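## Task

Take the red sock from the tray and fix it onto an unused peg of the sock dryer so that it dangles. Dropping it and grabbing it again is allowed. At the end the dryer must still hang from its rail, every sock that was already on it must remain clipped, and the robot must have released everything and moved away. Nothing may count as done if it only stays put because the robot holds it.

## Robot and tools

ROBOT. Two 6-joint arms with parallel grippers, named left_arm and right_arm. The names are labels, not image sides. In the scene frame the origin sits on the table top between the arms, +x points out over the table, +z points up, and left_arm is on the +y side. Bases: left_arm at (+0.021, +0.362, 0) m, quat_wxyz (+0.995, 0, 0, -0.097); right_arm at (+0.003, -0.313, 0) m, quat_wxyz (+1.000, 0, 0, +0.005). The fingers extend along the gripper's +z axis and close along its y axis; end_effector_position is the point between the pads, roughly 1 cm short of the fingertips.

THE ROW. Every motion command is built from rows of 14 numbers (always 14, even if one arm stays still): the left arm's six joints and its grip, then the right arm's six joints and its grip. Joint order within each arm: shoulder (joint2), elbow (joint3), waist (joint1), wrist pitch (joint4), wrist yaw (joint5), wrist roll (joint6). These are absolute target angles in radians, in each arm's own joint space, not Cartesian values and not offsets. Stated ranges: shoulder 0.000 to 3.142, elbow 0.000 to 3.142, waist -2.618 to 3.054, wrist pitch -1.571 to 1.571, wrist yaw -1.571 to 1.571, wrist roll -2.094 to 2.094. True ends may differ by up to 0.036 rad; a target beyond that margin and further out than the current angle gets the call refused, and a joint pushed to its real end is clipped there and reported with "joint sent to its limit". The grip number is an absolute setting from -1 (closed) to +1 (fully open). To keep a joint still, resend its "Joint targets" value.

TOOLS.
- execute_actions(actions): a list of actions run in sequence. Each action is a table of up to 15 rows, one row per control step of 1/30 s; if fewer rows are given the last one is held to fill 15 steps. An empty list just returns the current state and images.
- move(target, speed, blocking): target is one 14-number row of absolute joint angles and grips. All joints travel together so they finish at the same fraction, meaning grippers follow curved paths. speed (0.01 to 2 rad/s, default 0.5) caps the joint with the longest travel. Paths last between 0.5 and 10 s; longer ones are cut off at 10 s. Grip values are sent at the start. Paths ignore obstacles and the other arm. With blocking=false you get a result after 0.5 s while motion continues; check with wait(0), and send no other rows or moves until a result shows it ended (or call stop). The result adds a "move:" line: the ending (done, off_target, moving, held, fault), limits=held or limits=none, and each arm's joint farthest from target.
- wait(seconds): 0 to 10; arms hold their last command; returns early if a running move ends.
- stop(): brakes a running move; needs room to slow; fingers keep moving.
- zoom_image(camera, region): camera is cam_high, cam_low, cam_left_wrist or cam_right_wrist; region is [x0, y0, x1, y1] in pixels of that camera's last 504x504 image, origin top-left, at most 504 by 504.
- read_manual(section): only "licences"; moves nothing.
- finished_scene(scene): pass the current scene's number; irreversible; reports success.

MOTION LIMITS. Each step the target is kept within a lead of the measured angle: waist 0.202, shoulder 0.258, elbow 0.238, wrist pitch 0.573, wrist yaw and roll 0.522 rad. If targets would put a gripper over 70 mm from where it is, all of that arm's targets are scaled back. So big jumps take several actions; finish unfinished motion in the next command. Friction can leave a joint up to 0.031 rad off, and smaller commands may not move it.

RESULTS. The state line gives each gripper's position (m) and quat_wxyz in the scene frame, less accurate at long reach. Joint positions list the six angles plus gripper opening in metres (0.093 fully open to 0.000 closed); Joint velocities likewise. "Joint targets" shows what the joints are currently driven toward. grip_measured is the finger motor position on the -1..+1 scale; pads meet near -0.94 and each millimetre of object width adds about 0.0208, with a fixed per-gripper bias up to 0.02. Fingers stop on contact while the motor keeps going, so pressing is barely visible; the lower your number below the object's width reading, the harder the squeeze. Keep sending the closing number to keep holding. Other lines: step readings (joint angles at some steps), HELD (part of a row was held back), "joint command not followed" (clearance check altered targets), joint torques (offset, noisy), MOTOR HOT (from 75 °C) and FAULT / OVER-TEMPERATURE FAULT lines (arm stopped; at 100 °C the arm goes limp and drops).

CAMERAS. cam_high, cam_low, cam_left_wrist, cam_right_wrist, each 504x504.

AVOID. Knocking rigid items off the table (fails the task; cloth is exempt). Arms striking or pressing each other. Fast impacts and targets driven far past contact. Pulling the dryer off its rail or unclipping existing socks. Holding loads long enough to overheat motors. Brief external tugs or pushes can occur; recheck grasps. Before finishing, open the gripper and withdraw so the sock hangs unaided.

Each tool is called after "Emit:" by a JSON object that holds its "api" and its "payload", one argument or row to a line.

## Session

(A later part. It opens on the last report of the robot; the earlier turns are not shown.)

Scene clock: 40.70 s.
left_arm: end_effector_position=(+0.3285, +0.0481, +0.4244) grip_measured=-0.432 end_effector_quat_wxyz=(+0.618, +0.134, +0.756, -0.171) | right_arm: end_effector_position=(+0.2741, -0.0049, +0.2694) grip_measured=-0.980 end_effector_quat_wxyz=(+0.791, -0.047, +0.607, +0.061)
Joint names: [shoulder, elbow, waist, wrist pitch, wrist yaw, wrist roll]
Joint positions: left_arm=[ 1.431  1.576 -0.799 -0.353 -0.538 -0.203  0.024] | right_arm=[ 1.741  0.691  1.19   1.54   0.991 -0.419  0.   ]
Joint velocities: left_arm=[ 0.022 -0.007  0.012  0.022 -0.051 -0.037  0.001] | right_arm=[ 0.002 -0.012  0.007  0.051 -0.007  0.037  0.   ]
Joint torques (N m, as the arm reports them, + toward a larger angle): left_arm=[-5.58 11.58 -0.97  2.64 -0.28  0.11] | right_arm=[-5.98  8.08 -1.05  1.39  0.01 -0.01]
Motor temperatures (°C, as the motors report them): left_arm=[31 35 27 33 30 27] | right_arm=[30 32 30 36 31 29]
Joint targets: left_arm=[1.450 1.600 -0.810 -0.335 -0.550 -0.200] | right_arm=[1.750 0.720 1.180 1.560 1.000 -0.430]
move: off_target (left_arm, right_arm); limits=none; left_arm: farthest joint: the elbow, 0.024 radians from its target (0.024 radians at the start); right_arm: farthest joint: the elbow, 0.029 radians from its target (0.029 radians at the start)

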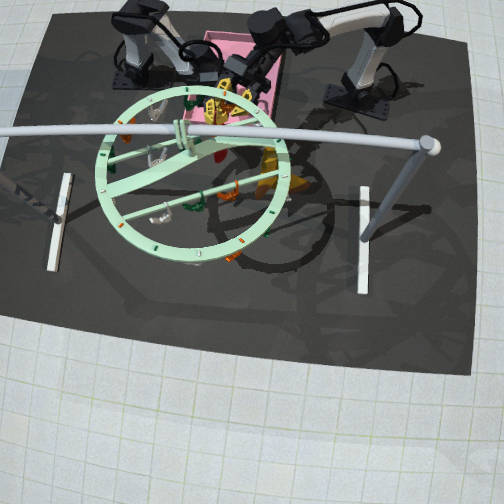

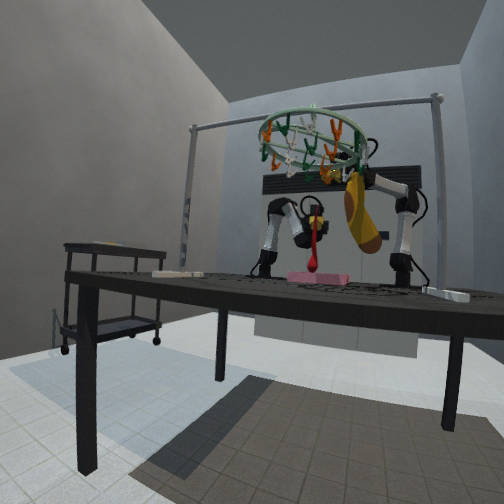

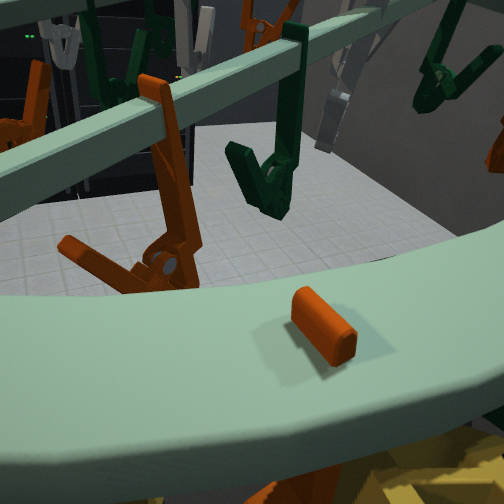

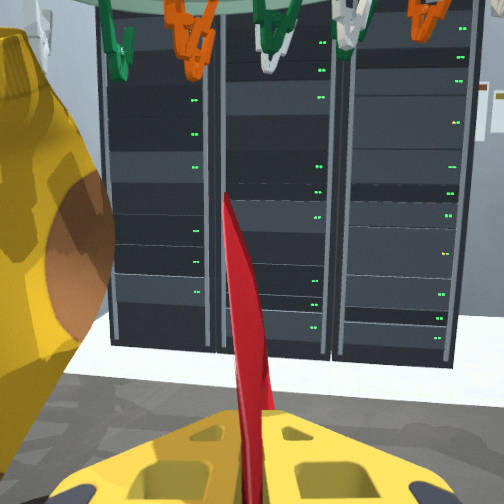

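Emit:
{"api": "move", "payload": {
  "target": [1.45,1.6,-0.81,-0.335,-0.55,-0.2,-0.5, 1.9,1.06,1.2,1.57,1.06,-0.6,-1],
  "speed": 0.25
}}

Scene clock: 42.90 s.
left_arm: end_effector_position=(+0.3285, +0.0481, +0.4244) grip_measured=-0.432 end_effector_quat_wxyz=(+0.618, +0.134, +0.756, -0.171) | right_arm: end_effector_position=(+0.2952, +0.0347, +0.3185) grip_measured=-0.980 end_effector_quat_wxyz=(+0.811, -0.004, +0.585, +0.032)
Joint names: [shoulder, elbow, waist, wrist pitch, wrist yaw, wrist roll]
Joint positions: left_arm=[ 1.431  1.576 -0.799 -0.353 -0.538 -0.203  0.024] | right_arm=[ 1.889  1.032  1.19   1.548  1.051 -0.589  0.   ]
Joint velocities: left_arm=[-0.022 -0.017 -0.002 -0.095 -0.007 -0.051 -0.   ] | right_arm=[-0.002 -0.002 -0.007  0.066 -0.051 -0.051  0.   ]
Joint torques (N m, as the arm reports them, + toward a larger angle): left_arm=[-5.51 11.79 -0.89  2.64 -0.32  0.03] | right_arm=[-7.62  8.61  0.68  1.15 -0.1  -0.01]
Motor temperatures (°C, as the motors report them): left_arm=[32 36 27 34 30 27] | right_arm=[31 32 30 36 31 29]
Joint targets: left_arm=[1.450 1.600 -0.810 -0.335 -0.550 -0.200] | right_arm=[1.900 1.060 1.200 1.566 1.060 -0.600]
joint sent to its limit (right arm) — the command would take the wrist pitch past its upper limit, so that joint was sent only as far as its limit.
move: off_target (left_arm, right_arm); limits=none; left_arm: farthest joint: the elbow, 0.024 radians from its target (0.024 radians at the start); right_arm: farthest joint: the elbow, 0.028 radians from its target (0.369 radians at the start)

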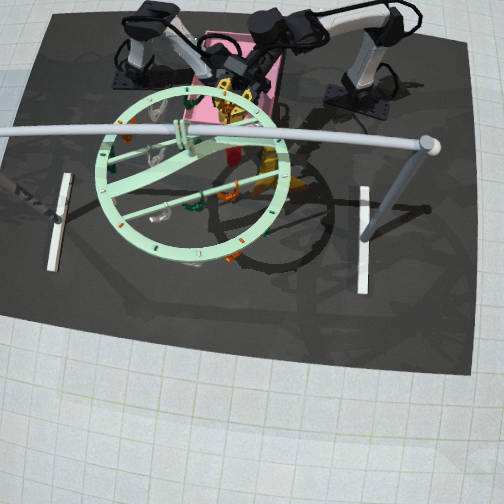

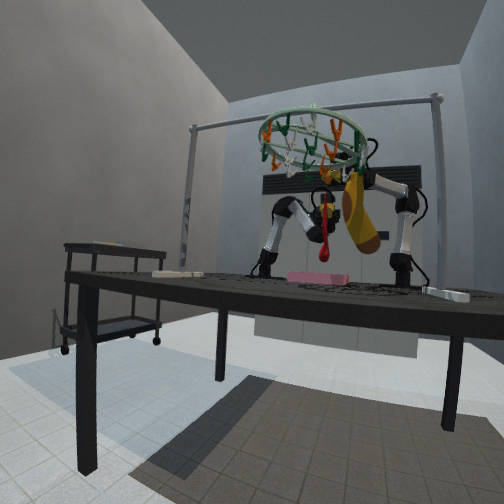

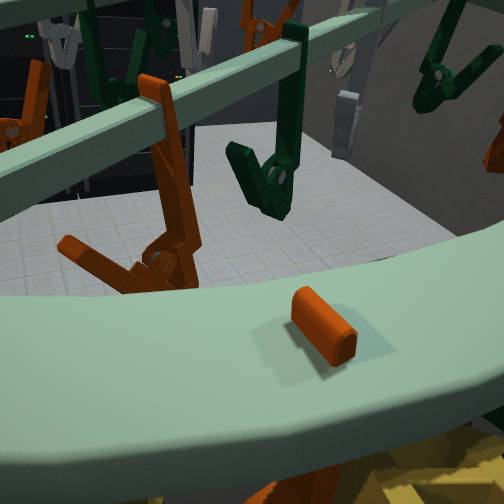

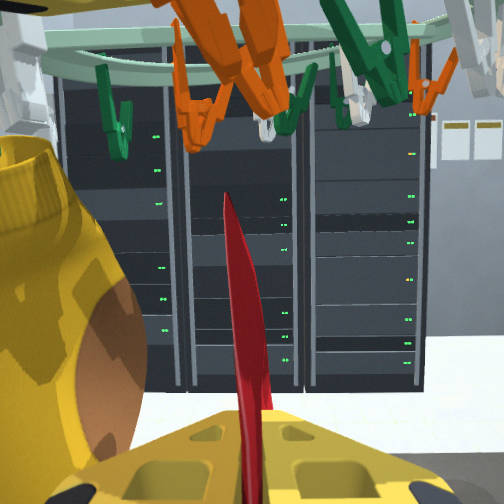

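Emit:
{"api": "zoom_image", "payload": {
  "camera": "cam_right_wrist",
  "region": [130, 0, 370, 240]
}}

Emit:
{"api": "zoom_image", "payload": {
  "camera": "cam_high",
  "region": [190, 60, 270, 140]
}}

Region (130, 0, 370, 240) of cam_right_wrist's 504x504 image, scaled by 2.100, with more detail than that image has.

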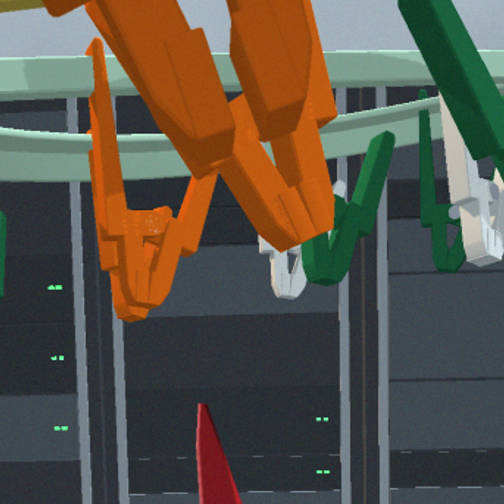

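Region (190, 60, 270, 140) of cam_high's 504x504 image, scaled by 6.300, with more detail than that image has.

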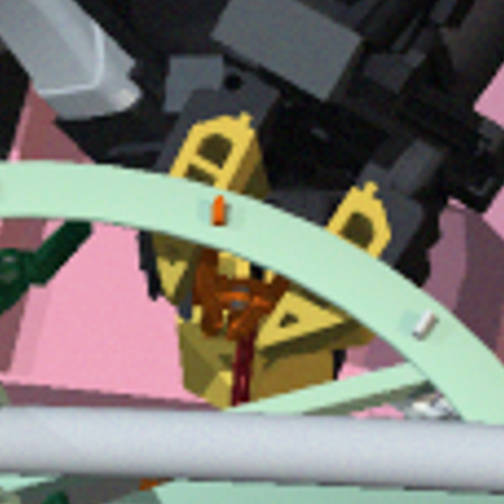

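Emit:
{"api": "move", "payload": {
  "target": [1.45,1.6,-0.81,-0.335,-0.55,-0.2,-0.5, 1.825,1.095,1.2,1.465,1.14,-0.79,-1],
  "speed": 0.15
}}

Scene clock: 45.07 s.
left_arm: end_effector_position=(+0.3285, +0.0481, +0.4244) grip_measured=-0.432 end_effector_quat_wxyz=(+0.618, +0.134, +0.756, -0.171) | right_arm: end_effector_position=(+0.2977, +0.0239, +0.3304) grip_measured=-0.980 end_effector_quat_wxyz=(+0.794, -0.035, +0.603, -0.064)
Joint names: [shoulder, elbow, waist, wrist pitch, wrist yaw, wrist roll]
Joint positions: left_arm=[ 1.431  1.576 -0.799 -0.353 -0.538 -0.203  0.024] | right_arm=[ 1.847  1.067  1.19   1.47   1.132 -0.779  0.   ]
Joint velocities: left_arm=[ 0.002 -0.007  0.012 -0.125 -0.081 -0.022 -0.   ] | right_arm=[-0.007  0.012  0.012  0.051  0.022 -0.066  0.   ]
Joint torques (N m, as the arm reports them, + toward a larger angle): left_arm=[-5.6  11.52 -0.73  2.66 -0.25  0.06] | right_arm=[-9.65  8.87  0.65  0.89 -0.13 -0.04]
Motor temperatures (°C, as the motors report them): left_arm=[32 36 27 34 30 27] | right_arm=[31 32 30 35 31 29]
Joint targets: left_arm=[1.450 1.600 -0.810 -0.335 -0.550 -0.200] | right_arm=[1.825 1.095 1.200 1.465 1.140 -0.790]
move: off_target (left_arm, right_arm); limits=none; left_arm: farthest joint: the elbow, 0.024 radians from its target (0.024 radians at the start); right_arm: farthest joint: the elbow, 0.028 radians from its target (0.063 radians at the start)

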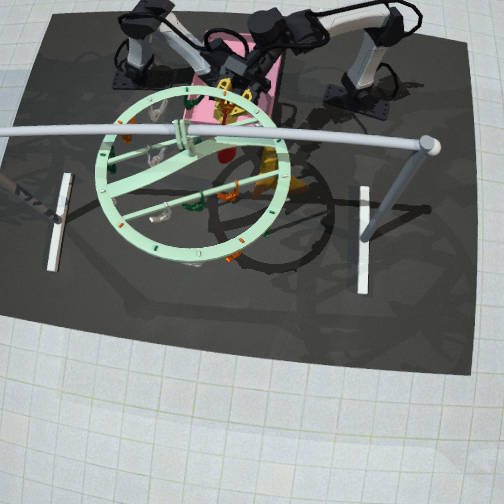

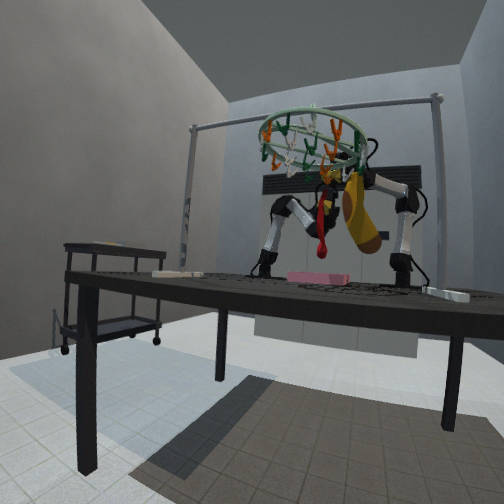

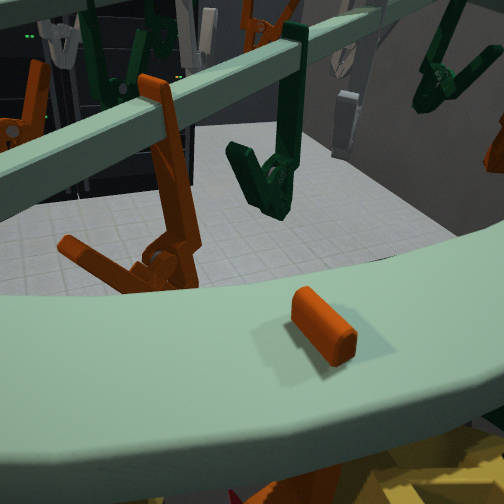

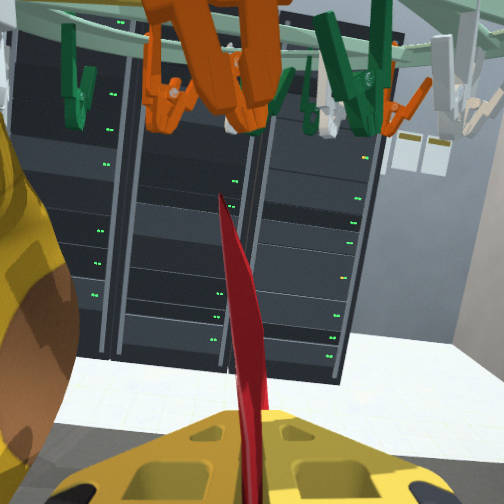

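Emit:
{"api": "move", "payload": {
  "target": [1.45,1.6,-0.81,-0.335,-0.55,-0.2,-0.5, 1.785,1.115,1.2,1.405,1.14,-0.79,-1],
  "speed": 0.08
}}

Scene clock: 46.53 s.
left_arm: end_effector_position=(+0.3286, +0.0481, +0.4247) grip_measured=-0.432 end_effector_quat_wxyz=(+0.618, +0.134, +0.755, -0.172) | right_arm: end_effector_position=(+0.2966, +0.0207, +0.3464) grip_measured=-0.980 end_effector_quat_wxyz=(+0.794, -0.034, +0.603, -0.064)
Joint names: [shoulder, elbow, waist, wrist pitch, wrist yaw, wrist roll]
Joint positions: left_arm=[ 1.431  1.576 -0.799 -0.352 -0.538 -0.203  0.024] | right_arm=[ 1.806  1.086  1.19   1.41   1.134 -0.779  0.   ]
Joint velocities: left_arm=[ 0.002 -0.017 -0.012  0.007 -0.037 -0.007 -0.001] | right_arm=[-0.012  0.002  0.002 -0.037  0.007 -0.022  0.   ]
Joint torques (N m, as the arm reports them, + toward a larger angle): left_arm=[-5.61 11.46 -0.76  2.62 -0.29  0.05] | right_arm=[-9.44  9.1   0.63  0.89 -0.12 -0.01]
Motor temperatures (°C, as the motors report them): left_arm=[32 36 27 34 30 27] | right_arm=[32 33 30 35 31 29]
Joint targets: left_arm=[1.450 1.600 -0.810 -0.335 -0.550 -0.200] | right_arm=[1.785 1.115 1.200 1.405 1.140 -0.790]
move: off_target (left_arm, right_arm); limits=none; left_arm: farthest joint: the elbow, 0.024 radians from its target (0.024 radians at the start); right_arm: farthest joint: the elbow, 0.029 radians from its target (0.048 radians at the start)

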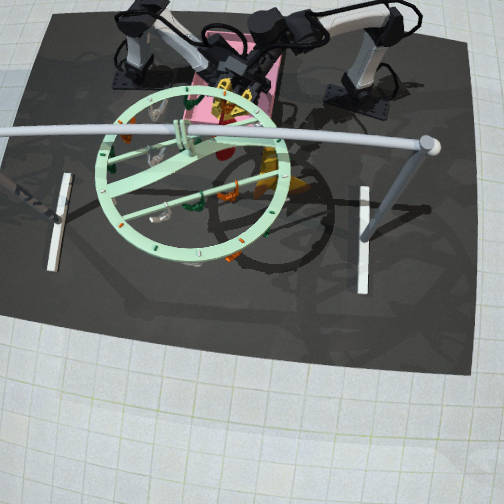

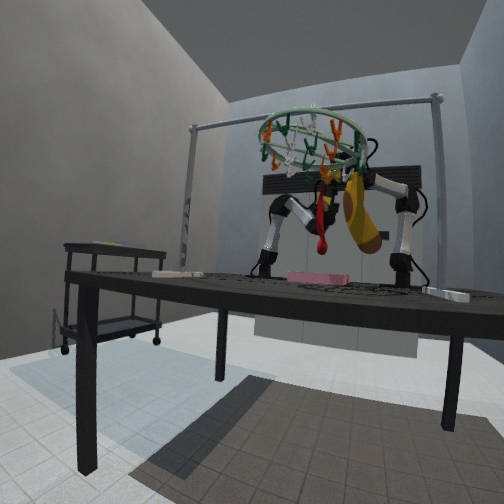

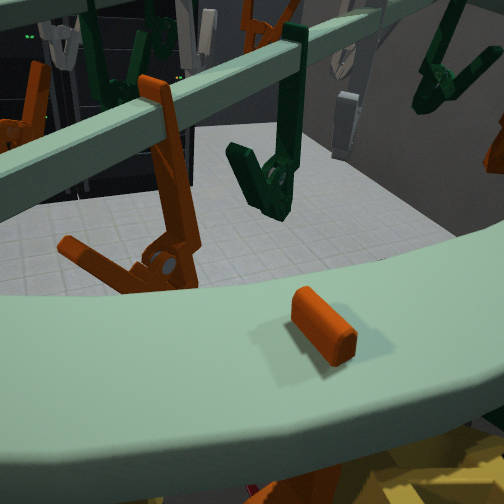

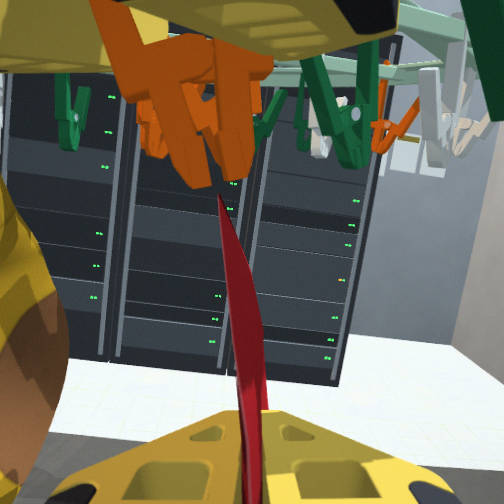

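Emit:
{"api": "move", "payload": {
  "target": [1.45,1.6,-0.81,-0.335,-0.55,-0.2,-0.5, 1.767,1.165,1.2,1.34,1.14,-0.79,-1],
  "speed": 0.05
}}

Scene clock: 48.57 s.
left_arm: end_effector_position=(+0.3289, +0.0476, +0.4345) grip_measured=-0.432 end_effector_quat_wxyz=(+0.627, +0.126, +0.747, -0.182) | right_arm: end_effector_position=(+0.2991, +0.0244, +0.3530) grip_measured=-0.980 end_effector_quat_wxyz=(+0.788, -0.041, +0.610, -0.076)
Joint names: [shoulder, elbow, waist, wrist pitch, wrist yaw, wrist roll]
Joint positions: left_arm=[ 1.431  1.585 -0.799 -0.326 -0.538 -0.204  0.024] | right_arm=[ 1.799  1.127  1.19   1.334  1.148 -0.781  0.   ]
Joint velocities: left_arm=[-0.017 -0.027 -0.007  0.037  0.022 -0.037 -0.001] | right_arm=[-0.007  0.002  0.002 -0.051  0.007 -0.022  0.   ]
Joint torques (N m, as the arm reports them, + toward a larger angle): left_arm=[-5.34 10.7  -0.83  2.37 -0.25  0.06] | right_arm=[-10.49   9.98   0.64   1.    -0.27   0.01]
Motor temperatures (°C, as the motors report them): left_arm=[32 37 27 34 30 27] | right_arm=[32 33 30 35 31 29]
Joint targets: left_arm=[1.450 1.600 -0.810 -0.335 -0.550 -0.200] | right_arm=[1.767 1.165 1.200 1.340 1.140 -0.790]
move: off_target (right_arm); limits=none; left_arm: farthest joint: the shoulder, 0.019 radians from its target (0.019 radians at the start); right_arm: farthest joint: the elbow, 0.038 radians from its target (0.079 radians at the start)

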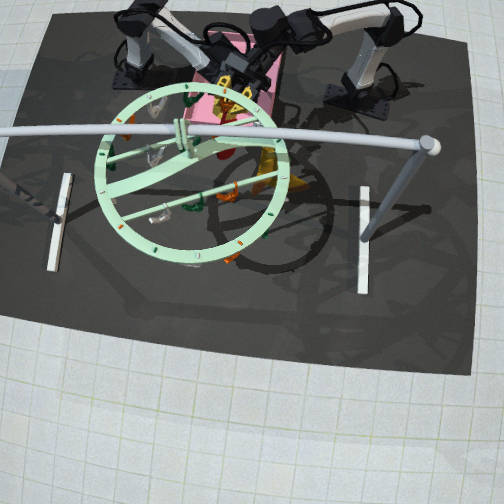

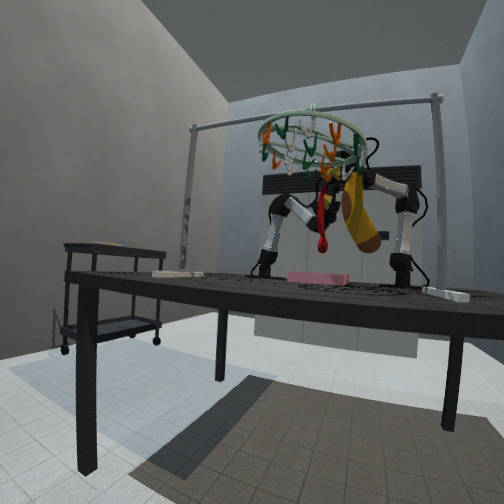

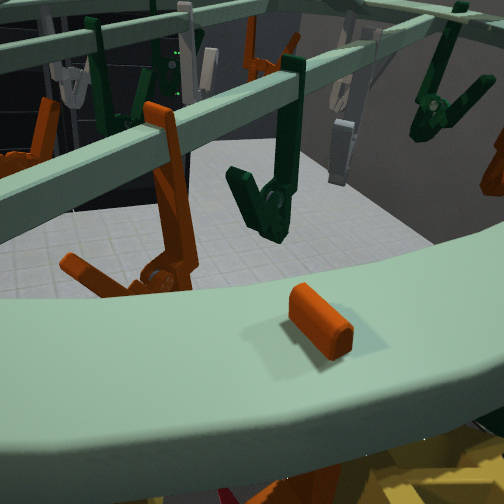

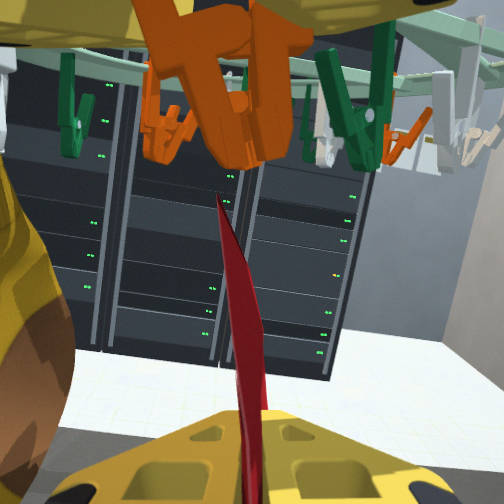

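Emit:
{"api": "move", "payload": {
  "target": [1.45,1.6,-0.81,-0.335,-0.55,-0.2,-0.5, 1.86,1.05,1.2,1.49,1.13,-0.65,-1],
  "speed": 0.15
}}

Emit:
{"api": "move", "payload": {
  "target": [1.66,2.075,-0.81,-0.92,-0.55,-0.2,-0.5, 1.86,1.05,1.2,1.49,1.13,-0.65,-1],
  "speed": 0.2
}}

Scene clock: 50.50 s.
left_arm: end_effector_position=(+0.3287, +0.0479, +0.4323) grip_measured=-0.432 end_effector_quat_wxyz=(+0.625, +0.128, +0.749, -0.179) | right_arm: end_effector_position=(+0.2983, +0.0228, +0.3276) grip_measured=-0.980 end_effector_quat_wxyz=(+0.794, +0.004, +0.607, -0.021)
Joint names: [shoulder, elbow, waist, wrist pitch, wrist yaw, wrist roll]
Joint positions: left_arm=[ 1.431  1.585 -0.799 -0.336 -0.538 -0.203  0.024] | right_arm=[ 1.852  1.067  1.19   1.472  1.145 -0.661  0.   ]
Joint velocities: left_arm=[-0.037 -0.007  0.007 -0.11   0.022 -0.037 -0.001] | right_arm=[ 0.007  0.007 -0.002  0.007  0.051  0.007  0.   ]
Joint torques (N m, as the arm reports them, + toward a larger angle): left_arm=[-5.44 10.42 -0.95  2.49 -0.33  0.06] | right_arm=[-7.75  5.27  0.62  1.07 -0.35  0.17]
Motor temperatures (°C, as the motors report them): left_arm=[32 37 27 34 30 27] | right_arm=[33 33 30 35 31 29]
Joint targets: left_arm=[1.450 1.600 -0.810 -0.335 -0.550 -0.200] | right_arm=[1.860 1.050 1.200 1.490 1.130 -0.650]
move: done; limits=none; left_arm: farthest joint: the shoulder, 0.019 radians from its target (0.019 radians at the start); right_arm: farthest joint: the wrist pitch, 0.018 radians from its target (0.156 radians at the start)

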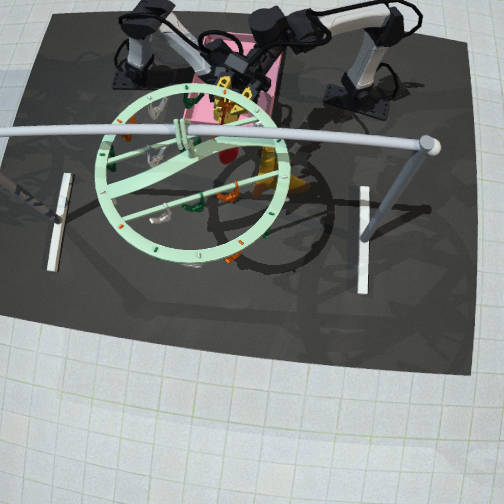

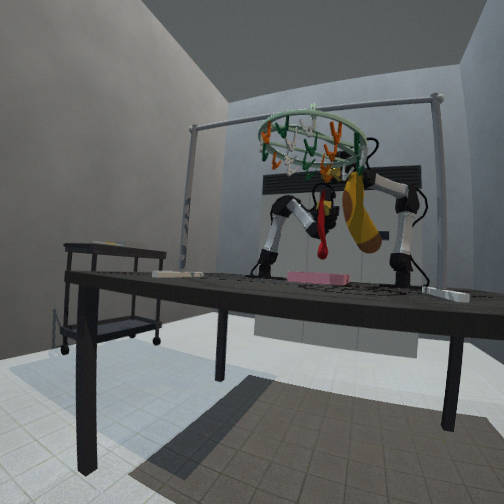

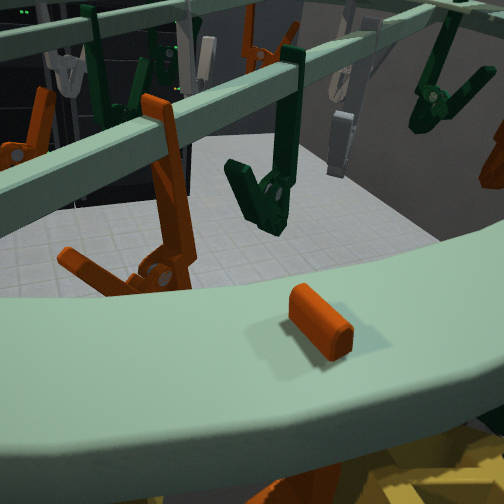

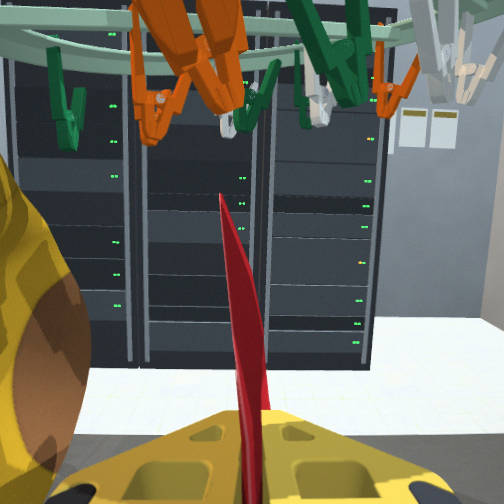

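Scene clock: 53.87 s.
left_arm: end_effector_position=(+0.3288, +0.0517, +0.4337) grip_measured=-0.432 end_effector_quat_wxyz=(+0.546, +0.183, +0.812, -0.092) | right_arm: end_effector_position=(+0.2983, +0.0228, +0.3276) grip_measured=-0.980 end_effector_quat_wxyz=(+0.794, +0.005, +0.607, -0.020)
Joint names: [shoulder, elbow, waist, wrist pitch, wrist yaw, wrist roll]
Joint positions: left_arm=[ 1.631  2.055 -0.799 -0.896 -0.553 -0.206  0.024] | right_arm=[ 1.852  1.067  1.19   1.472  1.145 -0.66   0.   ]
Joint velocities: left_arm=[ 0.012 -0.022 -0.017  0.007 -0.022 -0.022 -0.001] | right_arm=[-0.027  0.002  0.012 -0.007 -0.007 -0.095  0.   ]
Joint torques (N m, as the arm reports them, + toward a larger angle): left_arm=[-5.83  9.96 -0.97  2.2  -0.18  0.11] | right_arm=[-7.52  5.33  0.72  1.06 -0.36  0.16]
Motor temperatures (°C, as the motors report them): left_arm=[32 38 27 35 30 27] | right_arm=[33 33 30 34 31 29]
Joint targets: left_arm=[1.660 2.075 -0.810 -0.920 -0.550 -0.200] | right_arm=[1.860 1.050 1.200 1.490 1.130 -0.650]
move: off_target (left_arm); limits=none; left_arm: farthest joint: the shoulder, 0.029 radians from its target (0.229 radians at the start); right_arm: farthest joint: the wrist pitch, 0.018 radians from its target (0.018 radians at the start)

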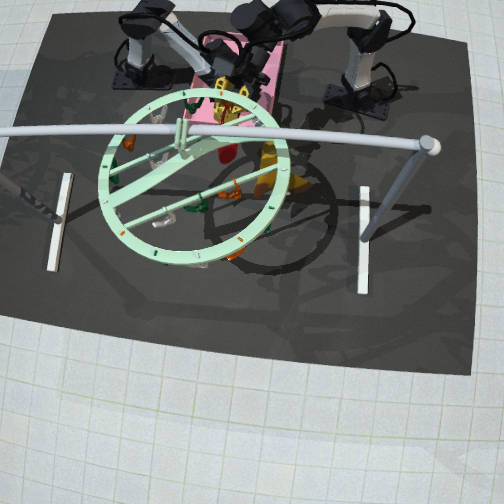

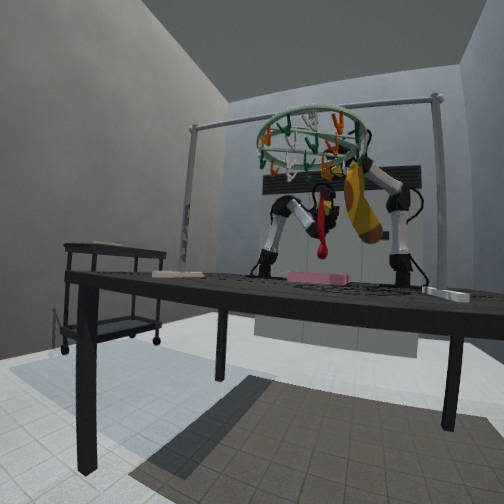

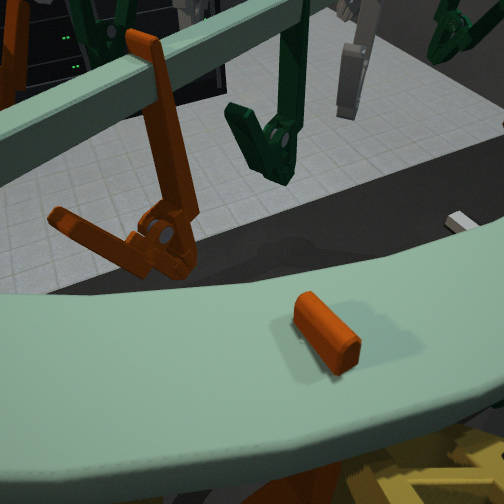

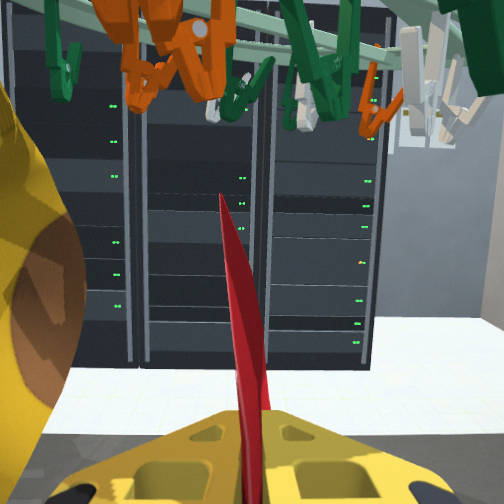

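Emit:
{"api": "move", "payload": {
  "target": [1.66,2.075,-0.81,-0.92,-0.55,-0.2,-0.5, 1.86,1.17,1.24,1.49,1.13,-0.74,-1],
  "speed": 0.1
}}

Scene clock: 55.47 s.
left_arm: end_effector_position=(+0.3288, +0.0519, +0.4336) grip_measured=-0.432 end_effector_quat_wxyz=(+0.546, +0.182, +0.813, -0.092) | right_arm: end_effector_position=(+0.2855, +0.0360, +0.3523) grip_measured=-0.980 end_effector_quat_wxyz=(+0.802, +0.000, +0.597, -0.010)
Joint names: [shoulder, elbow, waist, wrist pitch, wrist yaw, wrist roll]
Joint positions: left_arm=[ 1.631  2.055 -0.799 -0.897 -0.553 -0.209  0.024] | right_arm=[ 1.852  1.142  1.229  1.474  1.144 -0.729  0.   ]
Joint velocities: left_arm=[ 0.007 -0.002 -0.012 -0.022 -0.007 -0.007  0.   ] | right_arm=[-0.012  0.002  0.002 -0.022 -0.037 -0.095  0.   ]
Joint torques (N m, as the arm reports them, + toward a larger angle): left_arm=[-5.91  9.82 -0.69  2.12 -0.18  0.07] | right_arm=[-7.77  8.99  0.62  0.98 -0.39 -0.02]
Motor temperatures (°C, as the motors report them): left_arm=[32 38 27 35 30 27] | right_arm=[34 33 30 34 31 29]
Joint targets: left_arm=[1.660 2.075 -0.810 -0.920 -0.550 -0.200] | right_arm=[1.860 1.170 1.240 1.490 1.130 -0.740]
move: off_target (left_arm, right_arm); limits=none; left_arm: farthest joint: the shoulder, 0.029 radians from its target (0.029 radians at the start); right_arm: farthest joint: the elbow, 0.028 radians from its target (0.103 radians at the start)

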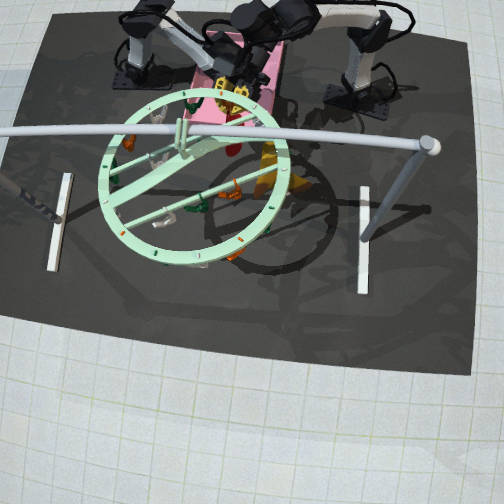

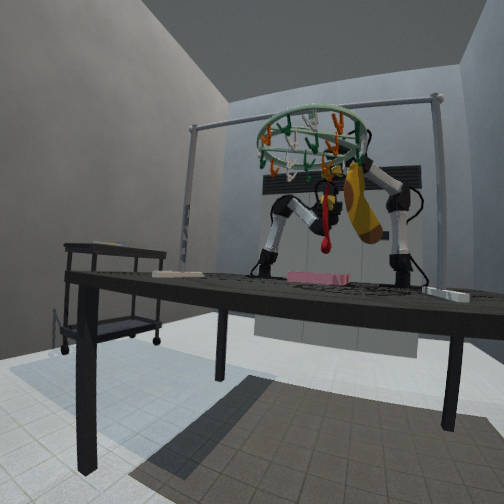

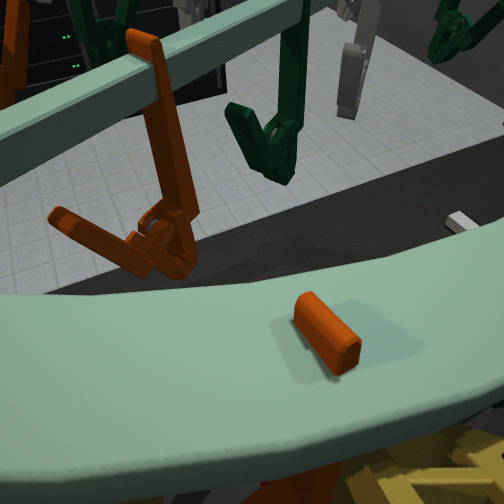

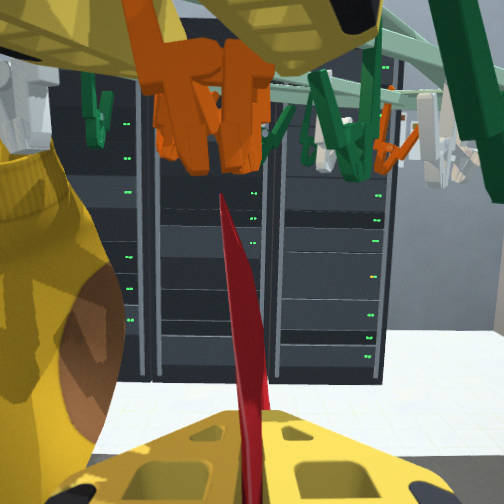

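Emit:
{"api": "move", "payload": {
  "target": [1.66,2.075,-0.81,-0.92,-0.55,-0.2,-0.5, 1.86,1.20,1.24,1.49,1.13,-0.79,-1],
  "speed": 0.05
}}

Emit:
{"api": "zoom_image", "payload": {
  "camera": "cam_right_wrist",
  "region": [130, 80, 330, 280]
}}

Scene clock: 58.93 s.
left_arm: end_effector_position=(+0.3288, +0.0520, +0.4335) grip_measured=-0.432 end_effector_quat_wxyz=(+0.546, +0.181, +0.813, -0.092) | right_arm: end_effector_position=(+0.2856, +0.0363, +0.3620) grip_measured=-0.980 end_effector_quat_wxyz=(+0.804, -0.003, +0.594, -0.022)
Joint names: [shoulder, elbow, waist, wrist pitch, wrist yaw, wrist roll]
Joint positions: left_arm=[ 1.631  2.055 -0.799 -0.898 -0.554 -0.211  0.024] | right_arm=[ 1.852  1.171  1.229  1.474  1.144 -0.779  0.   ]
Joint velocities: left_arm=[-0.012  0.007  0.002 -0.037 -0.051 -0.066  0.   ] | right_arm=[-0.027 -0.012  0.007  0.022 -0.051 -0.051  0.   ]
Joint torques (N m, as the arm reports them, + toward a larger angle): left_arm=[-5.93  9.81 -1.03  2.15 -0.23  0.16] | right_arm=[-7.77  9.03  0.71  0.94 -0.39 -0.01]
Motor temperatures (°C, as the motors report them): left_arm=[32 38 27 35 30 27] | right_arm=[34 33 30 34 31 29]
Joint targets: left_arm=[1.660 2.075 -0.810 -0.920 -0.550 -0.200] | right_arm=[1.860 1.200 1.240 1.490 1.130 -0.790]
move: off_target (left_arm, right_arm); limits=none; left_arm: farthest joint: the shoulder, 0.029 radians from its target (0.029 radians at the start); right_arm: farthest joint: the elbow, 0.029 radians from its target (0.058 radians at the start)

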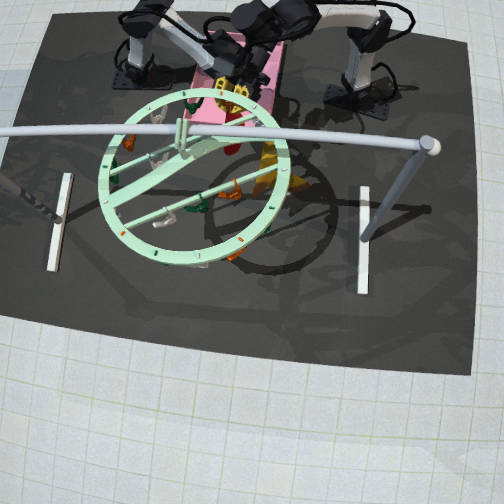

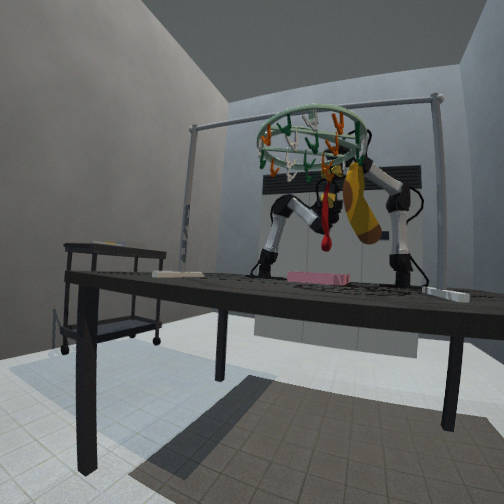

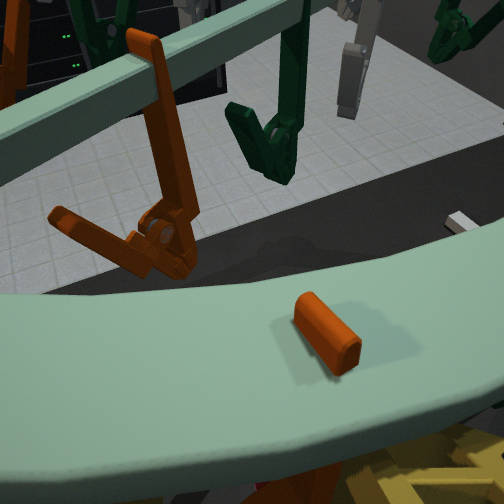

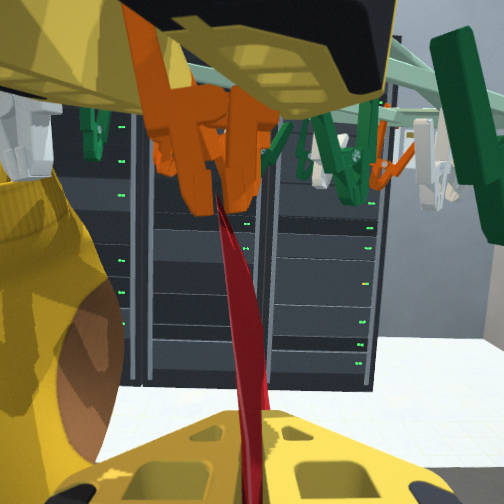

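Region (130, 80, 330, 280) of cam_right_wrist's 504x504 image, scaled by 2.520, with more detail than that image has.

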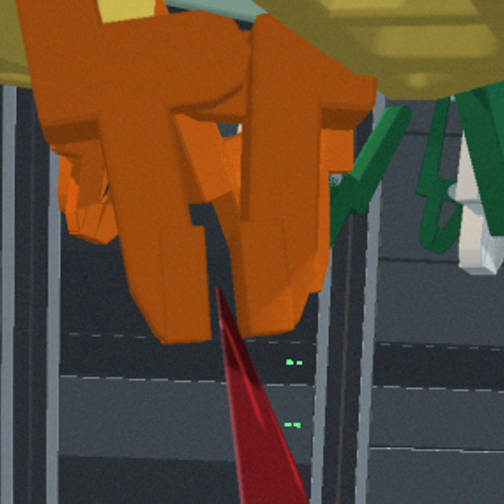

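Emit:
{"api": "move", "payload": {
  "target": [1.66,2.075,-0.81,-0.92,-0.55,-0.2,-0.5, 1.86,1.245,1.24,1.49,1.13,-0.84,-1],
  "speed": 0.05
}}

Emit:
{"api": "zoom_image", "payload": {
  "camera": "cam_right_wrist",
  "region": [130, 120, 330, 320]
}}

Scene clock: 60.93 s.
left_arm: end_effector_position=(+0.3288, +0.0520, +0.4335) grip_measured=-0.432 end_effector_quat_wxyz=(+0.545, +0.180, +0.813, -0.092) | right_arm: end_effector_position=(+0.2855, +0.0362, +0.3768) grip_measured=-0.980 end_effector_quat_wxyz=(+0.808, -0.000, +0.588, -0.029)
Joint names: [shoulder, elbow, waist, wrist pitch, wrist yaw, wrist roll]
Joint positions: left_arm=[ 1.631  2.055 -0.799 -0.898 -0.554 -0.213  0.024] | right_arm=[ 1.852  1.216  1.229  1.474  1.144 -0.829  0.   ]
Joint velocities: left_arm=[ 0.002 -0.012 -0.017 -0.051 -0.007  0.022  0.   ] | right_arm=[ 0.007 -0.017 -0.002 -0.11  -0.066 -0.022  0.   ]
Joint torques (N m, as the arm reports them, + toward a larger angle): left_arm=[-5.78  9.9  -0.78  2.13 -0.19  0.14] | right_arm=[-7.72  9.07  0.62  0.9  -0.4  -0.03]
Motor temperatures (°C, as the motors report them): left_arm=[32 38 27 35 30 27] | right_arm=[34 33 30 34 31 29]
Joint targets: left_arm=[1.660 2.075 -0.810 -0.920 -0.550 -0.200] | right_arm=[1.860 1.245 1.240 1.490 1.130 -0.840]
move: off_target (left_arm, right_arm); limits=none; left_arm: farthest joint: the shoulder, 0.029 radians from its target (0.029 radians at the start); right_arm: farthest joint: the elbow, 0.029 radians from its target (0.074 radians at the start)

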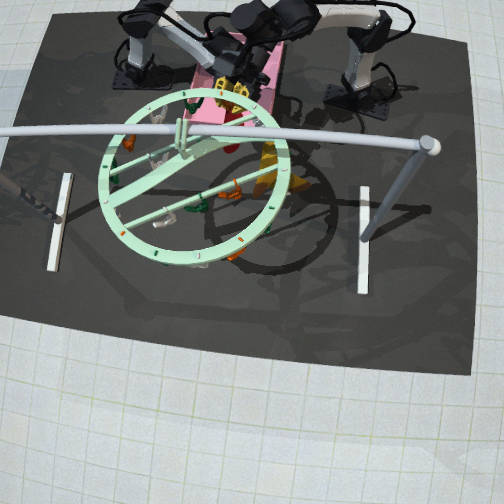

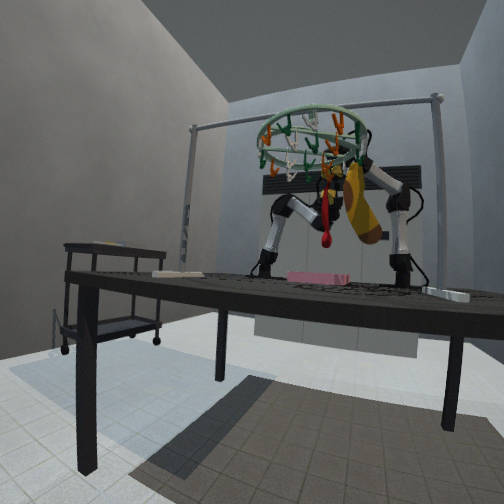

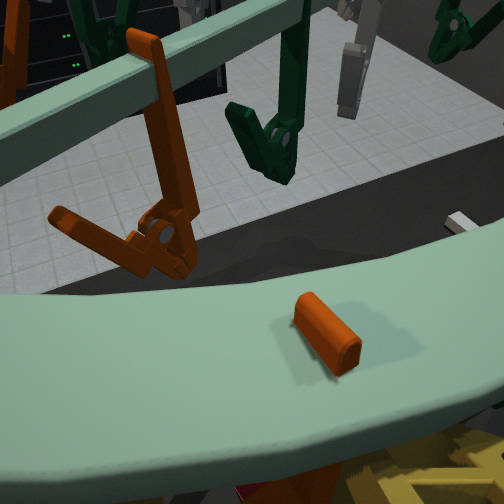

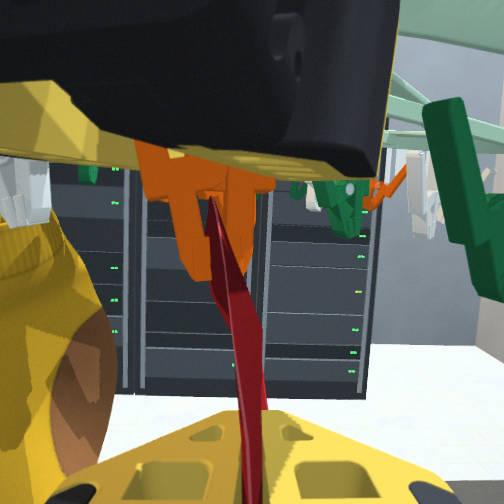

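Region (130, 120, 330, 320) of cam_right_wrist's 504x504 image, scaled by 2.520, with more detail than that image has.

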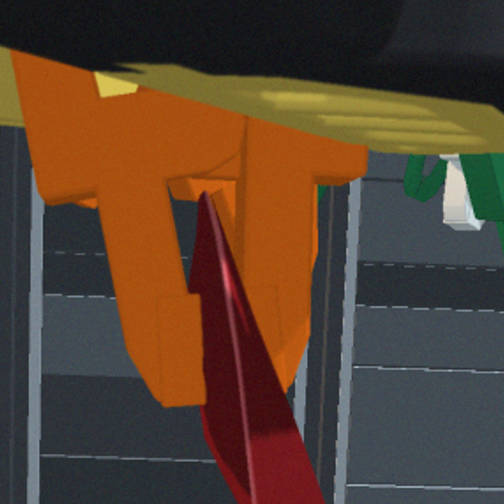

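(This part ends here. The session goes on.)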